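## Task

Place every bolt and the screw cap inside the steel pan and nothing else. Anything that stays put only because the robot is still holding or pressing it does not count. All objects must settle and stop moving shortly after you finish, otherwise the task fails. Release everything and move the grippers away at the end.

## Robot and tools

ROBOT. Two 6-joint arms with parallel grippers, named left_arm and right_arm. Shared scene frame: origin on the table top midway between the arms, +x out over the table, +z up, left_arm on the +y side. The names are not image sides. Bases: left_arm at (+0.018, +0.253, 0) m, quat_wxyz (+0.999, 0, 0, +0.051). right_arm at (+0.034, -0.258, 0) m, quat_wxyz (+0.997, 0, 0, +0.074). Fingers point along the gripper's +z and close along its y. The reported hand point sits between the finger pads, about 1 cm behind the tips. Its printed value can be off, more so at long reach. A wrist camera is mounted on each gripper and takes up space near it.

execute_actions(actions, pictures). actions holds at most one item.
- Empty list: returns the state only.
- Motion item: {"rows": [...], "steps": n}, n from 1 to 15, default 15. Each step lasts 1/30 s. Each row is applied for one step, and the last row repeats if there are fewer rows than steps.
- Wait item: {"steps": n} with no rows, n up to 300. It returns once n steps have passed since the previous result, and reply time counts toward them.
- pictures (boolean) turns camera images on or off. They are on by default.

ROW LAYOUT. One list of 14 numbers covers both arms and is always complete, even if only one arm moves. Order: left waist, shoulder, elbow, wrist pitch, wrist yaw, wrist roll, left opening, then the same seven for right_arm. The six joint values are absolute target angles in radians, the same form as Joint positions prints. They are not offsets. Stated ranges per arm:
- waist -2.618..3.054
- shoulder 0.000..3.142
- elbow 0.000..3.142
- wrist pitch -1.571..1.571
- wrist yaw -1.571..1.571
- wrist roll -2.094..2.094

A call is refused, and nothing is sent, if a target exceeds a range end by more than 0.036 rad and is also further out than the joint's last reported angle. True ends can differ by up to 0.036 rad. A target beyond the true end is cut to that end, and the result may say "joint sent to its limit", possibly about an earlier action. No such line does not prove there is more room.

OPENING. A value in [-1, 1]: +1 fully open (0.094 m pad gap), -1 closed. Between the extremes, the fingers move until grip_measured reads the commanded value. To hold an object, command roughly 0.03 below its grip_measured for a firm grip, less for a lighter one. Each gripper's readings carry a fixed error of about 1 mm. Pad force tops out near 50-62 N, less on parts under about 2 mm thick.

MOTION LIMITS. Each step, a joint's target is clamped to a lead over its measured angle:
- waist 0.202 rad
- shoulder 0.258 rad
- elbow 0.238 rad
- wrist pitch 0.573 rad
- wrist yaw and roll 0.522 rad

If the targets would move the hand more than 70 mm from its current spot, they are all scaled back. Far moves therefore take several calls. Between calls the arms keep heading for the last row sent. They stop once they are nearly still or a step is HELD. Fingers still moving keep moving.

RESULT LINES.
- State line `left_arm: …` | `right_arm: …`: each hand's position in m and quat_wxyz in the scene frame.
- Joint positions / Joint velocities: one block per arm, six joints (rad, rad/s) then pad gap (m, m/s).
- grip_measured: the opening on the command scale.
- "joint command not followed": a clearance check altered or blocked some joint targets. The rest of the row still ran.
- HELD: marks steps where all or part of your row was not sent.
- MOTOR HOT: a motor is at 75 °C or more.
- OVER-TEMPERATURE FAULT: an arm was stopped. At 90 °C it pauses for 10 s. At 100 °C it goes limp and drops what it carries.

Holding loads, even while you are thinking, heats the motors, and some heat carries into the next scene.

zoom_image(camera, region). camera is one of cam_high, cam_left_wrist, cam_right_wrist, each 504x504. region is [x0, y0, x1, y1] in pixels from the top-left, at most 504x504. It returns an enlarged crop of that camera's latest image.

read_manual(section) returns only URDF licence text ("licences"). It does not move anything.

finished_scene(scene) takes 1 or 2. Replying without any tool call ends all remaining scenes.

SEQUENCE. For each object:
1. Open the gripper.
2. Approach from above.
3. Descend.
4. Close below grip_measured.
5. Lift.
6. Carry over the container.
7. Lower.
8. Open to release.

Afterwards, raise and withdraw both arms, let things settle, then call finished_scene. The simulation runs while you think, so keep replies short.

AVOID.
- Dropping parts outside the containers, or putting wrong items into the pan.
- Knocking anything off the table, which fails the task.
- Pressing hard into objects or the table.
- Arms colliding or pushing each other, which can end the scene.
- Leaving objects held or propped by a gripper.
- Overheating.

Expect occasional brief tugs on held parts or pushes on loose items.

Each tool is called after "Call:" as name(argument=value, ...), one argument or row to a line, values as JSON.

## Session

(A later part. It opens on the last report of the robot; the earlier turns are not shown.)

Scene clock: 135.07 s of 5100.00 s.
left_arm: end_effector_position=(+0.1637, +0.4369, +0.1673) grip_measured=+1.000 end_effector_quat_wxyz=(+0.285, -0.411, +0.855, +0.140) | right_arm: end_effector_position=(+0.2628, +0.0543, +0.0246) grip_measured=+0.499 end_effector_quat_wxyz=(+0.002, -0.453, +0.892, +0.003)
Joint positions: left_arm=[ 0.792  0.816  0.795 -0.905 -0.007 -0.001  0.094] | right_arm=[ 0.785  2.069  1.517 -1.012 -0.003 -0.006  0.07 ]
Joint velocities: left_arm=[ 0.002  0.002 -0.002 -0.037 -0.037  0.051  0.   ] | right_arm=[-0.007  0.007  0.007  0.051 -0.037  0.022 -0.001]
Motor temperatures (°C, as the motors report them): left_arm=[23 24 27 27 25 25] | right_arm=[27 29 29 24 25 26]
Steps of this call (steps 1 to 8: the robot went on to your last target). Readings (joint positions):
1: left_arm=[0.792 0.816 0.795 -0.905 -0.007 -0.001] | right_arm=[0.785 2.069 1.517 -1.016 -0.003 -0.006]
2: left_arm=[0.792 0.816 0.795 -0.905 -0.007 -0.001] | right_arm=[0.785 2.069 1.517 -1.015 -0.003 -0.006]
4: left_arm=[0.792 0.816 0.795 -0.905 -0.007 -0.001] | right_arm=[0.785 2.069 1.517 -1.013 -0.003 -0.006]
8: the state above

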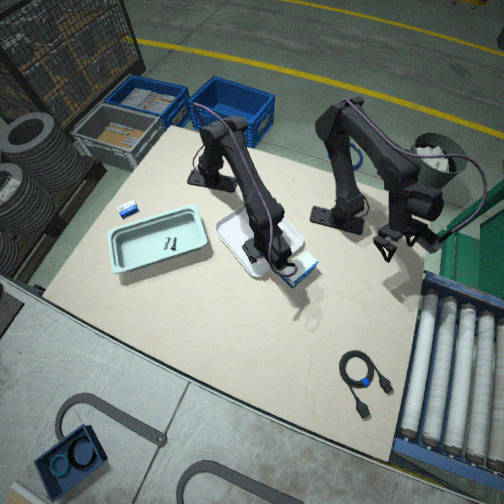

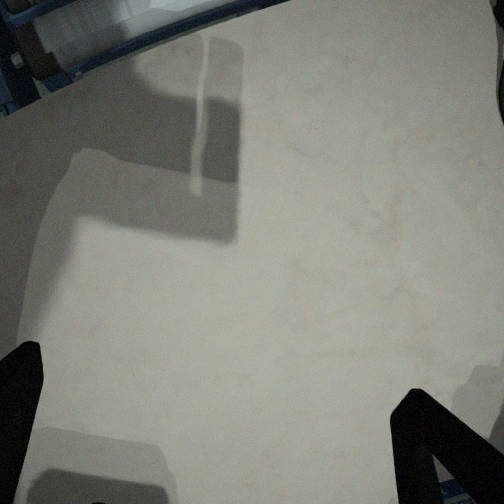

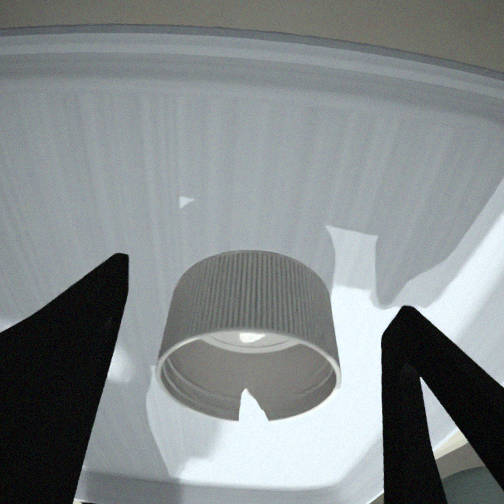

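Call:
execute_actions(
  actions=[
    {"rows":[[0.8,0.8,0.8,-0.9,0,0,1,0.8,2.05,1.485,-1.01,0,0,0.5]],"steps":10},
  ],
  pictures=false,
)

Call:
execute_actions(
  actions=[
    {"rows":[[0.8,0.8,0.8,-0.9,0,0,1,0.8,2.05,1.485,-1.01,0,0,-0.25]]},
  ],
)

Scene clock: 140.00 s of 5100.00 s.
left_arm: end_effector_position=(+0.1637, +0.4369, +0.1673) grip_measured=+1.000 end_effector_quat_wxyz=(+0.285, -0.411, +0.855, +0.140) | right_arm: end_effector_position=(+0.2569, +0.0515, +0.0200) grip_measured=+0.499 end_effector_quat_wxyz=(-0.006, -0.456, +0.890, -0.001)
Joint positions: left_arm=[ 0.792  0.816  0.795 -0.905 -0.007 -0.001  0.094] | right_arm=[ 0.793  2.069  1.498 -1.01  -0.003 -0.006  0.07 ]
Joint velocities: left_arm=[ 0.007 -0.012 -0.007 -0.066  0.007 -0.051  0.   ] | right_arm=[ 0.002 -0.007  0.007 -0.051 -0.007 -0.007  0.001]
Motor temperatures (°C, as the motors report them): left_arm=[23 24 27 27 25 25] | right_arm=[27 30 29 24 25 26]
Steps of this call (steps 1 to 15: the robot went on to your last target; steps 16 to 90: nothing new was sent; then 1.60 s passed at rest; steps 91 to 100: all 10 steps of this action). Readings (joint positions):
91: left_arm=[0.792 0.816 0.795 -0.905 -0.007 -0.001] | right_arm=[0.786 2.069 1.514 -1.010 -0.003 -0.006]
92: left_arm=[0.792 0.816 0.795 -0.905 -0.007 -0.001] | right_arm=[0.787 2.069 1.511 -1.010 -0.003 -0.006]
94: left_arm=[0.792 0.816 0.795 -0.905 -0.007 -0.001] | right_arm=[0.790 2.069 1.503 -1.010 -0.003 -0.006]
98: left_arm=[0.792 0.816 0.795 -0.905 -0.007 -0.001] | right_arm=[0.793 2.069 1.498 -1.010 -0.003 -0.006]
100: the state above

Scene clock: 140.50 s of 5100.00 s.
left_arm: end_effector_position=(+0.1637, +0.4369, +0.1673) grip_measured=+1.000 end_effector_quat_wxyz=(+0.285, -0.411, +0.855, +0.140) | right_arm: end_effector_position=(+0.2570, +0.0514, +0.0200) grip_measured=-0.078 end_effector_quat_wxyz=(-0.005, -0.456, +0.890, -0.001)
Joint positions: left_arm=[ 0.792  0.816  0.795 -0.905 -0.007 -0.001  0.094] | right_arm=[ 0.793  2.069  1.498 -1.01  -0.003 -0.006  0.043]
Joint velocities: left_arm=[ 0.002  0.002 -0.022 -0.037 -0.022  0.037  0.   ] | right_arm=[-0.002 -0.012  0.002 -0.007  0.066  0.007  0.   ]
Motor temperatures (°C, as the motors report them): left_arm=[23 24 27 27 25 25] | right_arm=[27 30 29 24 25 26]
Steps of this call (steps 1 to 15: all 15 steps of this action). Readings (joint positions):
1: left_arm=[0.792 0.816 0.795 -0.905 -0.007 -0.001] | right_arm=[0.793 2.069 1.498 -1.010 -0.003 -0.006]
2: left_arm=[0.792 0.816 0.795 -0.905 -0.007 -0.001] | right_arm=[0.793 2.069 1.498 -1.010 -0.003 -0.006]
4: left_arm=[0.792 0.816 0.795 -0.905 -0.007 -0.001] | right_arm=[0.793 2.069 1.498 -1.010 -0.003 -0.006]
8: left_arm=[0.792 0.816 0.795 -0.905 -0.007 -0.001] | right_arm=[0.793 2.069 1.498 -1.010 -0.003 -0.006]
15: the state above

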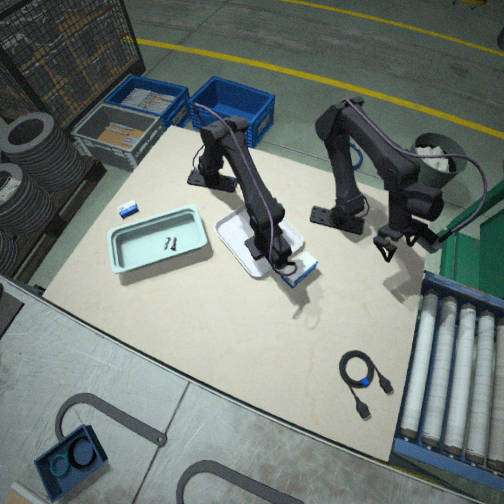

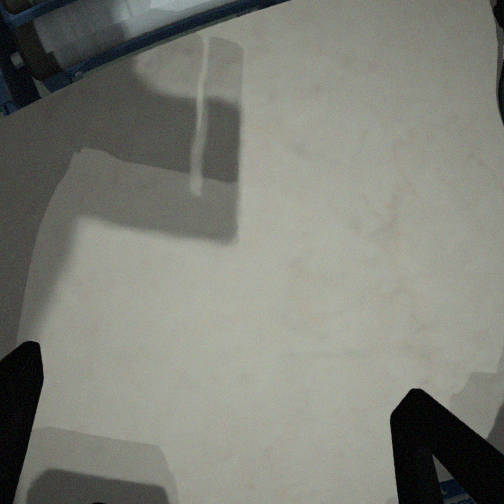

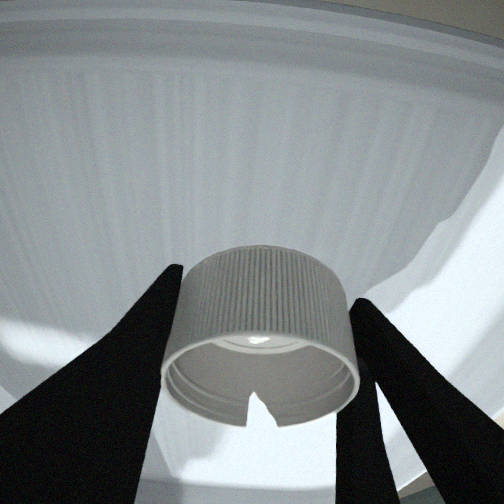

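Call:
execute_actions(
  actions=[
    {"rows":[[0.8,0.8,0.8,-0.9,0,0,1,0.8,1.9,1.78,-1.42,0,0,-0.12]]},
  ],
  pictures=false,
)

Call:
execute_actions(
  actions=[
    {"rows":[[0.8,0.8,0.8,-0.9,0,0,1,-0.41,1.9,1.78,-1.42,0,-0.69,-0.12]]},
  ],
  pictures=false,
)

Call:
execute_actions(
  actions=[
    {"steps":18},
  ],
)

Call:
execute_actions(
  actions=[
    {"rows":[[0.8,0.8,0.8,-0.9,0,0,1,-0.41,2.005,1.515,-1.04,0,-0.69,-0.12]]},
  ],
)

Scene clock: 147.33 s of 5100.00 s.
left_arm: end_effector_position=(+0.1637, +0.4369, +0.1673) grip_measured=+1.000 end_effector_quat_wxyz=(+0.285, -0.411, +0.855, +0.140) | right_arm: end_effector_position=(+0.2496, +0.0414, +0.1526) grip_measured=-0.078 end_effector_quat_wxyz=(+0.030, -0.456, +0.889, +0.017)
Joint positions: left_arm=[ 0.792  0.816  0.795 -0.905 -0.007 -0.001  0.094] | right_arm=[ 0.793  1.888  1.771 -1.385 -0.003 -0.006  0.043]
Joint velocities: left_arm=[ 0.017 -0.007 -0.022 -0.051 -0.007  0.022  0.   ] | right_arm=[ 0.007  0.154  0.012 -0.242 -0.007 -0.037  0.001]
Motor temperatures (°C, as the motors report them): left_arm=[23 24 27 27 25 25] | right_arm=[27 31 29 24 25 26]
Steps of this call (steps 1 to 15: the robot went on to your last target; steps 16 to 90: nothing new was sent; then 3.33 s passed at rest; steps 91 to 105: all 15 steps of this action). Readings (joint positions):
91: left_arm=[0.792 0.816 0.795 -0.905 -0.007 -0.001] | right_arm=[0.793 2.067 1.515 -1.043 -0.003 -0.006]
92: left_arm=[0.792 0.816 0.795 -0.905 -0.007 -0.001] | right_arm=[0.793 2.064 1.541 -1.093 -0.003 -0.006]
94: left_arm=[0.792 0.816 0.795 -0.905 -0.007 -0.001] | right_arm=[0.793 2.039 1.606 -1.172 -0.003 -0.006]
98: left_arm=[0.792 0.816 0.795 -0.905 -0.007 -0.001] | right_arm=[0.793 1.948 1.731 -1.288 -0.003 -0.006]
105: the state above

Scene clock: 147.83 s of 5100.00 s.
left_arm: end_effector_position=(+0.1637, +0.4369, +0.1673) grip_measured=+1.000 end_effector_quat_wxyz=(+0.285, -0.411, +0.855, +0.140) | right_arm: end_effector_position=(+0.4018, -0.2531, +0.1435) grip_measured=-0.078 end_effector_quat_wxyz=(+0.017, -0.324, +0.946, -0.004)
Joint positions: left_arm=[ 0.792  0.816  0.795 -0.905 -0.007 -0.001  0.094] | right_arm=[-0.139  1.914  1.771 -1.393 -0.004 -0.65   0.043]
Joint velocities: left_arm=[ 0.007 -0.017 -0.007 -0.022 -0.007 -0.051  0.   ] | right_arm=[-2.02  -0.007 -0.007  0.095 -0.007 -0.183  0.   ]
Motor temperatures (°C, as the motors report them): left_arm=[23 24 27 27 25 25] | right_arm=[27 31 29 24 25 26]
Steps of this call (steps 1 to 15: all 15 steps of this action). Readings (joint positions):
1: left_arm=[0.792 0.816 0.795 -0.905 -0.007 -0.001] | right_arm=[0.775 1.892 1.771 -1.391 -0.012 -0.088]
2: left_arm=[0.792 0.816 0.795 -0.905 -0.007 -0.001] | right_arm=[0.742 1.896 1.771 -1.394 -0.019 -0.184]
4: left_arm=[0.792 0.816 0.795 -0.905 -0.007 -0.001] | right_arm=[0.632 1.904 1.771 -1.395 -0.020 -0.352]
8: left_arm=[0.792 0.816 0.795 -0.905 -0.007 -0.001] | right_arm=[0.361 1.913 1.771 -1.395 -0.013 -0.539]
15: the state above

Scene clock: 148.43 s of 5100.00 s.
left_arm: end_effector_position=(+0.1637, +0.4369, +0.1673) grip_measured=+1.000 end_effector_quat_wxyz=(+0.285, -0.411, +0.855, +0.140) | right_arm: end_effector_position=(+0.3860, -0.3517, +0.1434) grip_measured=-0.078 end_effector_quat_wxyz=(+0.007, -0.211, +0.977, -0.008)
Joint positions: left_arm=[ 0.792  0.816  0.795 -0.905 -0.007 -0.001  0.094] | right_arm=[-0.406  1.914  1.771 -1.408  0.008 -0.683  0.043]
Joint velocities: left_arm=[-0.007 -0.012  0.002 -0.037 -0.007  0.007  0.   ] | right_arm=[ 0.012  0.017  0.007 -0.051 -0.037 -0.007 -0.001]
Motor temperatures (°C, as the motors report them): left_arm=[23 24 27 27 25 25] | right_arm=[27 31 29 24 25 26]
Steps of this call (steps 1 to 18: the robot went on to your last target). Readings (joint positions):
1: left_arm=[0.792 0.816 0.795 -0.905 -0.007 -0.001] | right_arm=[-0.211 1.914 1.771 -1.393 -0.003 -0.656]
2: left_arm=[0.792 0.816 0.795 -0.905 -0.007 -0.001] | right_arm=[-0.284 1.914 1.771 -1.393 -0.002 -0.661]
4: left_arm=[0.792 0.816 0.795 -0.905 -0.007 -0.001] | right_arm=[-0.404 1.914 1.771 -1.392 0.008 -0.668]
8: left_arm=[0.792 0.816 0.795 -0.905 -0.007 -0.001] | right_arm=[-0.460 1.914 1.771 -1.400 0.024 -0.676]
18: the state above

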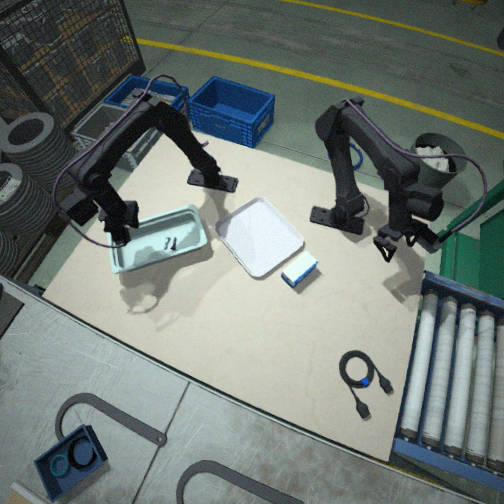

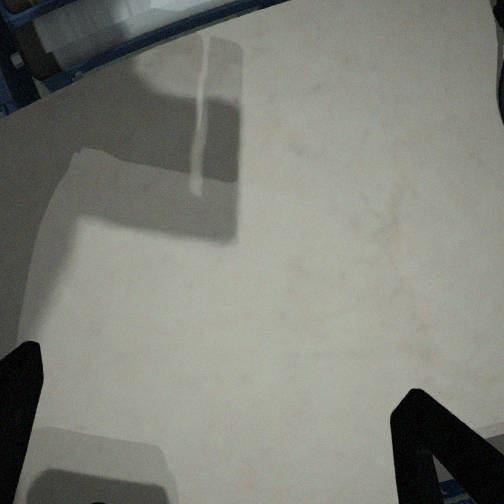

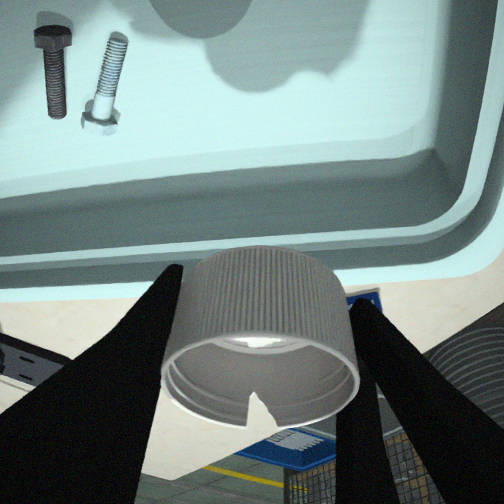

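Scene clock: 148.93 s of 5100.00 s.
left_arm: end_effector_position=(+0.1637, +0.4369, +0.1673) grip_measured=+1.000 end_effector_quat_wxyz=(+0.285, -0.411, +0.855, +0.140) | right_arm: end_effector_position=(+0.3948, -0.3540, +0.0346) grip_measured=-0.078 end_effector_quat_wxyz=(-0.012, -0.211, +0.977, +0.002)
Joint positions: left_arm=[ 0.792  0.816  0.795 -0.905 -0.007 -0.001  0.094] | right_arm=[-0.406  2.033  1.503 -1.064  0.008 -0.683  0.043]
Joint velocities: left_arm=[ 0.007  0.007 -0.012 -0.007 -0.037  0.007  0.   ] | right_arm=[-0.002 -0.11  -0.002  0.125 -0.007  0.022 -0.   ]
Motor temperatures (°C, as the motors report them): left_arm=[23 24 27 27 25 25] | right_arm=[27 31 29 24 25 26]
Steps of this call (steps 1 to 15: all 15 steps of this action). Readings (joint positions):
1: left_arm=[0.792 0.816 0.795 -0.905 -0.007 -0.001] | right_arm=[-0.406 1.912 1.743 -1.369 0.008 -0.683]
2: left_arm=[0.792 0.816 0.795 -0.905 -0.007 -0.001] | right_arm=[-0.406 1.910 1.701 -1.314 0.008 -0.683]
4: left_arm=[0.792 0.816 0.795 -0.905 -0.007 -0.001] | right_arm=[-0.406 1.938 1.609 -1.220 0.008 -0.683]
8: left_arm=[0.792 0.816 0.795 -0.905 -0.007 -0.001] | right_arm=[-0.406 2.037 1.514 -1.120 0.008 -0.683]
15: the state above

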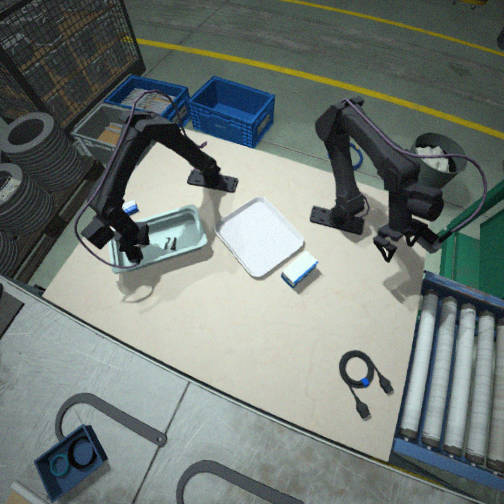

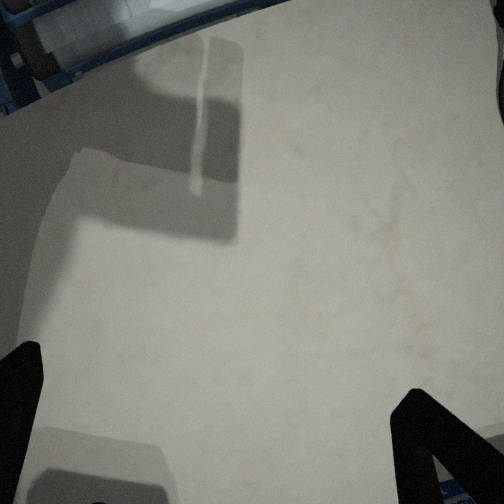

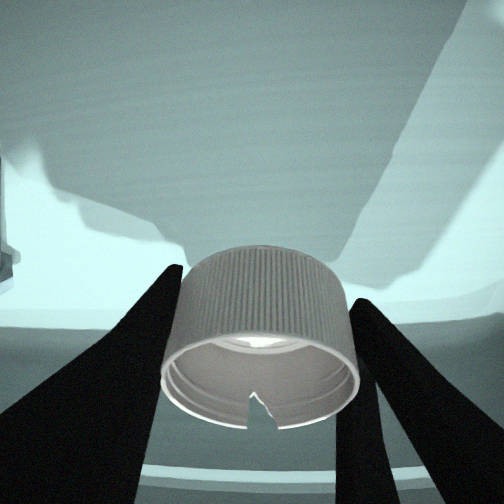

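Call:
execute_actions(
  actions=[
    {"rows":[[0.8,0.8,0.8,-0.9,0,0,1,-0.41,2.005,1.515,-1.04,0,-0.69,0.3]],"steps":8},
  ],
  pictures=false,
)

Call:
execute_actions(
  actions=[
    {"rows":[[0.8,0.8,0.8,-0.9,0,0,1,-0.41,1.9,1.78,-1.42,0,-0.69,0.3]],"steps":12},
  ],
  pictures=false,
)

Call:
execute_actions(
  actions=[
    {"rows":[[0.8,0.8,0.8,-0.9,0,0,1,-0.41,1.1,1.15,-1.4,0,0,0.3]]},
  ],
  pictures=false,
)

Call:
execute_actions(
  actions=[
    {"steps":15},
  ],
)

Scene clock: 154.90 s of 5100.00 s.
left_arm: end_effector_position=(+0.1637, +0.4369, +0.1673) grip_measured=+1.000 end_effector_quat_wxyz=(+0.285, -0.411, +0.855, +0.140) | right_arm: end_effector_position=(+0.3987, -0.3550, +0.0361) grip_measured=+0.298 end_effector_quat_wxyz=(-0.003, -0.211, +0.977, -0.003)
Joint positions: left_arm=[ 0.792  0.816  0.795 -0.905 -0.007 -0.001  0.094] | right_arm=[-0.406  2.028  1.503 -1.049  0.008 -0.684  0.061]
Joint velocities: left_arm=[-0.007  0.002  0.007 -0.007 -0.037  0.007  0.   ] | right_arm=[-0.012  0.027 -0.002  0.022 -0.007 -0.051 -0.   ]
Motor temperatures (°C, as the motors report them): left_arm=[23 24 27 27 25 25] | right_arm=[27 31 29 24 25 26]
Steps of this call (steps 1 to 30: the robot went on to your last target; steps 31 to 90: nothing new was sent; then 2.70 s passed at rest; steps 91 to 98: all 8 steps of this action). Readings (joint positions):
91: left_arm=[0.792 0.816 0.795 -0.905 -0.007 -0.001] | right_arm=[-0.406 2.028 1.503 -1.049 0.008 -0.684]
92: left_arm=[0.792 0.816 0.795 -0.905 -0.007 -0.001] | right_arm=[-0.406 2.028 1.503 -1.049 0.008 -0.684]
94: left_arm=[0.792 0.816 0.795 -0.905 -0.007 -0.001] | right_arm=[-0.406 2.028 1.503 -1.049 0.008 -0.684]
98: the state above

Scene clock: 155.30 s of 5100.00 s.
left_arm: end_effector_position=(+0.1637, +0.4369, +0.1673) grip_measured=+1.000 end_effector_quat_wxyz=(+0.285, -0.411, +0.855, +0.140) | right_arm: end_effector_position=(+0.3949, -0.3540, +0.1543) grip_measured=+0.298 end_effector_quat_wxyz=(+0.039, -0.211, +0.976, -0.024)
Joint positions: left_arm=[ 0.792  0.816  0.795 -0.905 -0.007 -0.001  0.094] | right_arm=[-0.406  1.883  1.77  -1.366  0.008 -0.684  0.061]
Joint velocities: left_arm=[-0.012 -0.002 -0.007 -0.007 -0.037 -0.007  0.   ] | right_arm=[ 0.007 -0.017 -0.002 -0.33   0.051  0.022 -0.   ]
Motor temperatures (°C, as the motors report them): left_arm=[23 24 27 27 25 25] | right_arm=[27 31 30 24 25 26]
Steps of this call (steps 1 to 12: all 12 steps of this action). Readings (joint positions):
1: left_arm=[0.792 0.816 0.795 -0.905 -0.007 -0.001] | right_arm=[-0.406 2.028 1.524 -1.085 0.008 -0.684]
2: left_arm=[0.792 0.816 0.795 -0.905 -0.007 -0.001] | right_arm=[-0.406 2.028 1.556 -1.137 0.008 -0.684]
4: left_arm=[0.792 0.816 0.795 -0.905 -0.007 -0.001] | right_arm=[-0.406 2.007 1.633 -1.214 0.008 -0.684]
8: left_arm=[0.792 0.816 0.795 -0.905 -0.007 -0.001] | right_arm=[-0.406 1.925 1.749 -1.310 0.008 -0.684]
12: the state above

Scene clock: 155.80 s of 5100.00 s.
left_arm: end_effector_position=(+0.1637, +0.4369, +0.1673) grip_measured=+1.000 end_effector_quat_wxyz=(+0.285, -0.411, +0.855, +0.140) | right_arm: end_effector_position=(+0.2171, -0.3071, +0.1871) grip_measured=+0.299 end_effector_quat_wxyz=(+0.111, +0.110, +0.988, -0.020)
Joint positions: left_arm=[ 0.792  0.816  0.795 -0.905 -0.007 -0.001  0.094] | right_arm=[-0.406  1.077  1.152 -1.421  0.008 -0.036  0.061]
Joint velocities: left_arm=[-0.022 -0.007  0.017 -0.022  0.022  0.007  0.   ] | right_arm=[-0.002  0.183  0.017  0.007 -0.037  0.168 -0.001]
Motor temperatures (°C, as the motors report them): left_arm=[23 24 27 27 25 25] | right_arm=[27 31 30 24 25 26]
Steps of this call (steps 1 to 15: all 15 steps of this action). Readings (joint positions):
1: left_arm=[0.792 0.816 0.795 -0.905 -0.007 -0.001] | right_arm=[-0.406 1.851 1.720 -1.338 0.008 -0.601]
2: left_arm=[0.792 0.816 0.795 -0.905 -0.007 -0.001] | right_arm=[-0.406 1.796 1.635 -1.320 0.008 -0.508]
4: left_arm=[0.792 0.816 0.795 -0.905 -0.007 -0.001] | right_arm=[-0.406 1.659 1.470 -1.337 0.008 -0.345]
8: left_arm=[0.792 0.816 0.795 -0.905 -0.007 -0.001] | right_arm=[-0.406 1.328 1.186 -1.383 0.008 -0.150]
15: the state above

Scene clock: 156.30 s of 5100.00 s.
left_arm: end_effector_position=(+0.1637, +0.4369, +0.1673) grip_measured=+1.000 end_effector_quat_wxyz=(+0.285, -0.411, +0.855, +0.140) | right_arm: end_effector_position=(+0.2205, -0.3079, +0.1845) grip_measured=+0.299 end_effector_quat_wxyz=(+0.107, +0.124, +0.986, -0.018)
Joint positions: left_arm=[ 0.792  0.816  0.795 -0.905 -0.007 -0.001  0.094] | right_arm=[-0.406  1.095  1.152 -1.412  0.007 -0.007  0.061]
Joint velocities: left_arm=[ 0.012 -0.002  0.017 -0.022  0.037  0.051  0.   ] | right_arm=[-0.012 -0.002  0.002 -0.007 -0.066  0.022 -0.   ]
Motor temperatures (°C, as the motors report them): left_arm=[23 24 27 27 25 25] | right_arm=[27 31 30 24 25 26]
Steps of this call (steps 1 to 15: the robot went on to your last target). Readings (joint positions):
1: left_arm=[0.792 0.816 0.795 -0.905 -0.007 -0.001] | right_arm=[-0.406 1.083 1.152 -1.420 0.008 -0.030]
2: left_arm=[0.792 0.816 0.795 -0.905 -0.007 -0.001] | right_arm=[-0.406 1.088 1.152 -1.417 0.008 -0.025]
4: left_arm=[0.792 0.816 0.795 -0.905 -0.007 -0.001] | right_arm=[-0.406 1.094 1.152 -1.414 0.007 -0.019]
8: left_arm=[0.792 0.816 0.795 -0.905 -0.007 -0.001] | right_arm=[-0.406 1.095 1.152 -1.412 0.007 -0.012]
15: the state above

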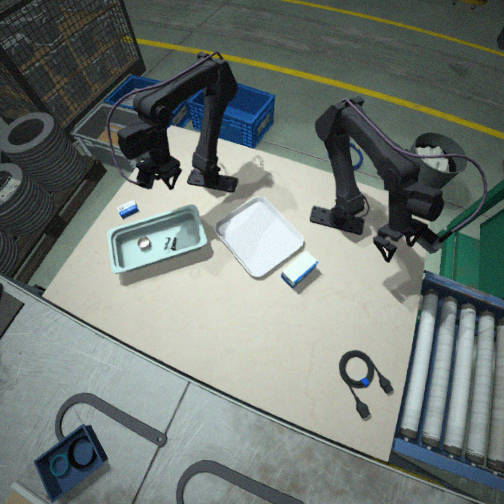

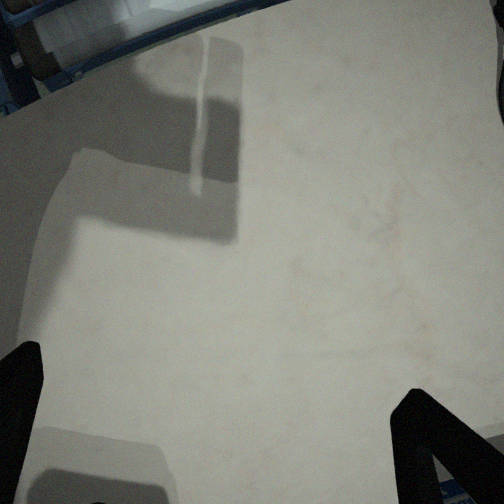

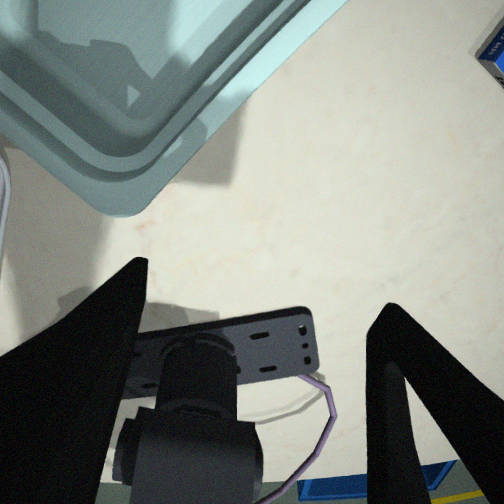

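Call:
finished_scene(
  scene=1,
)

The scene is finished: the task was done.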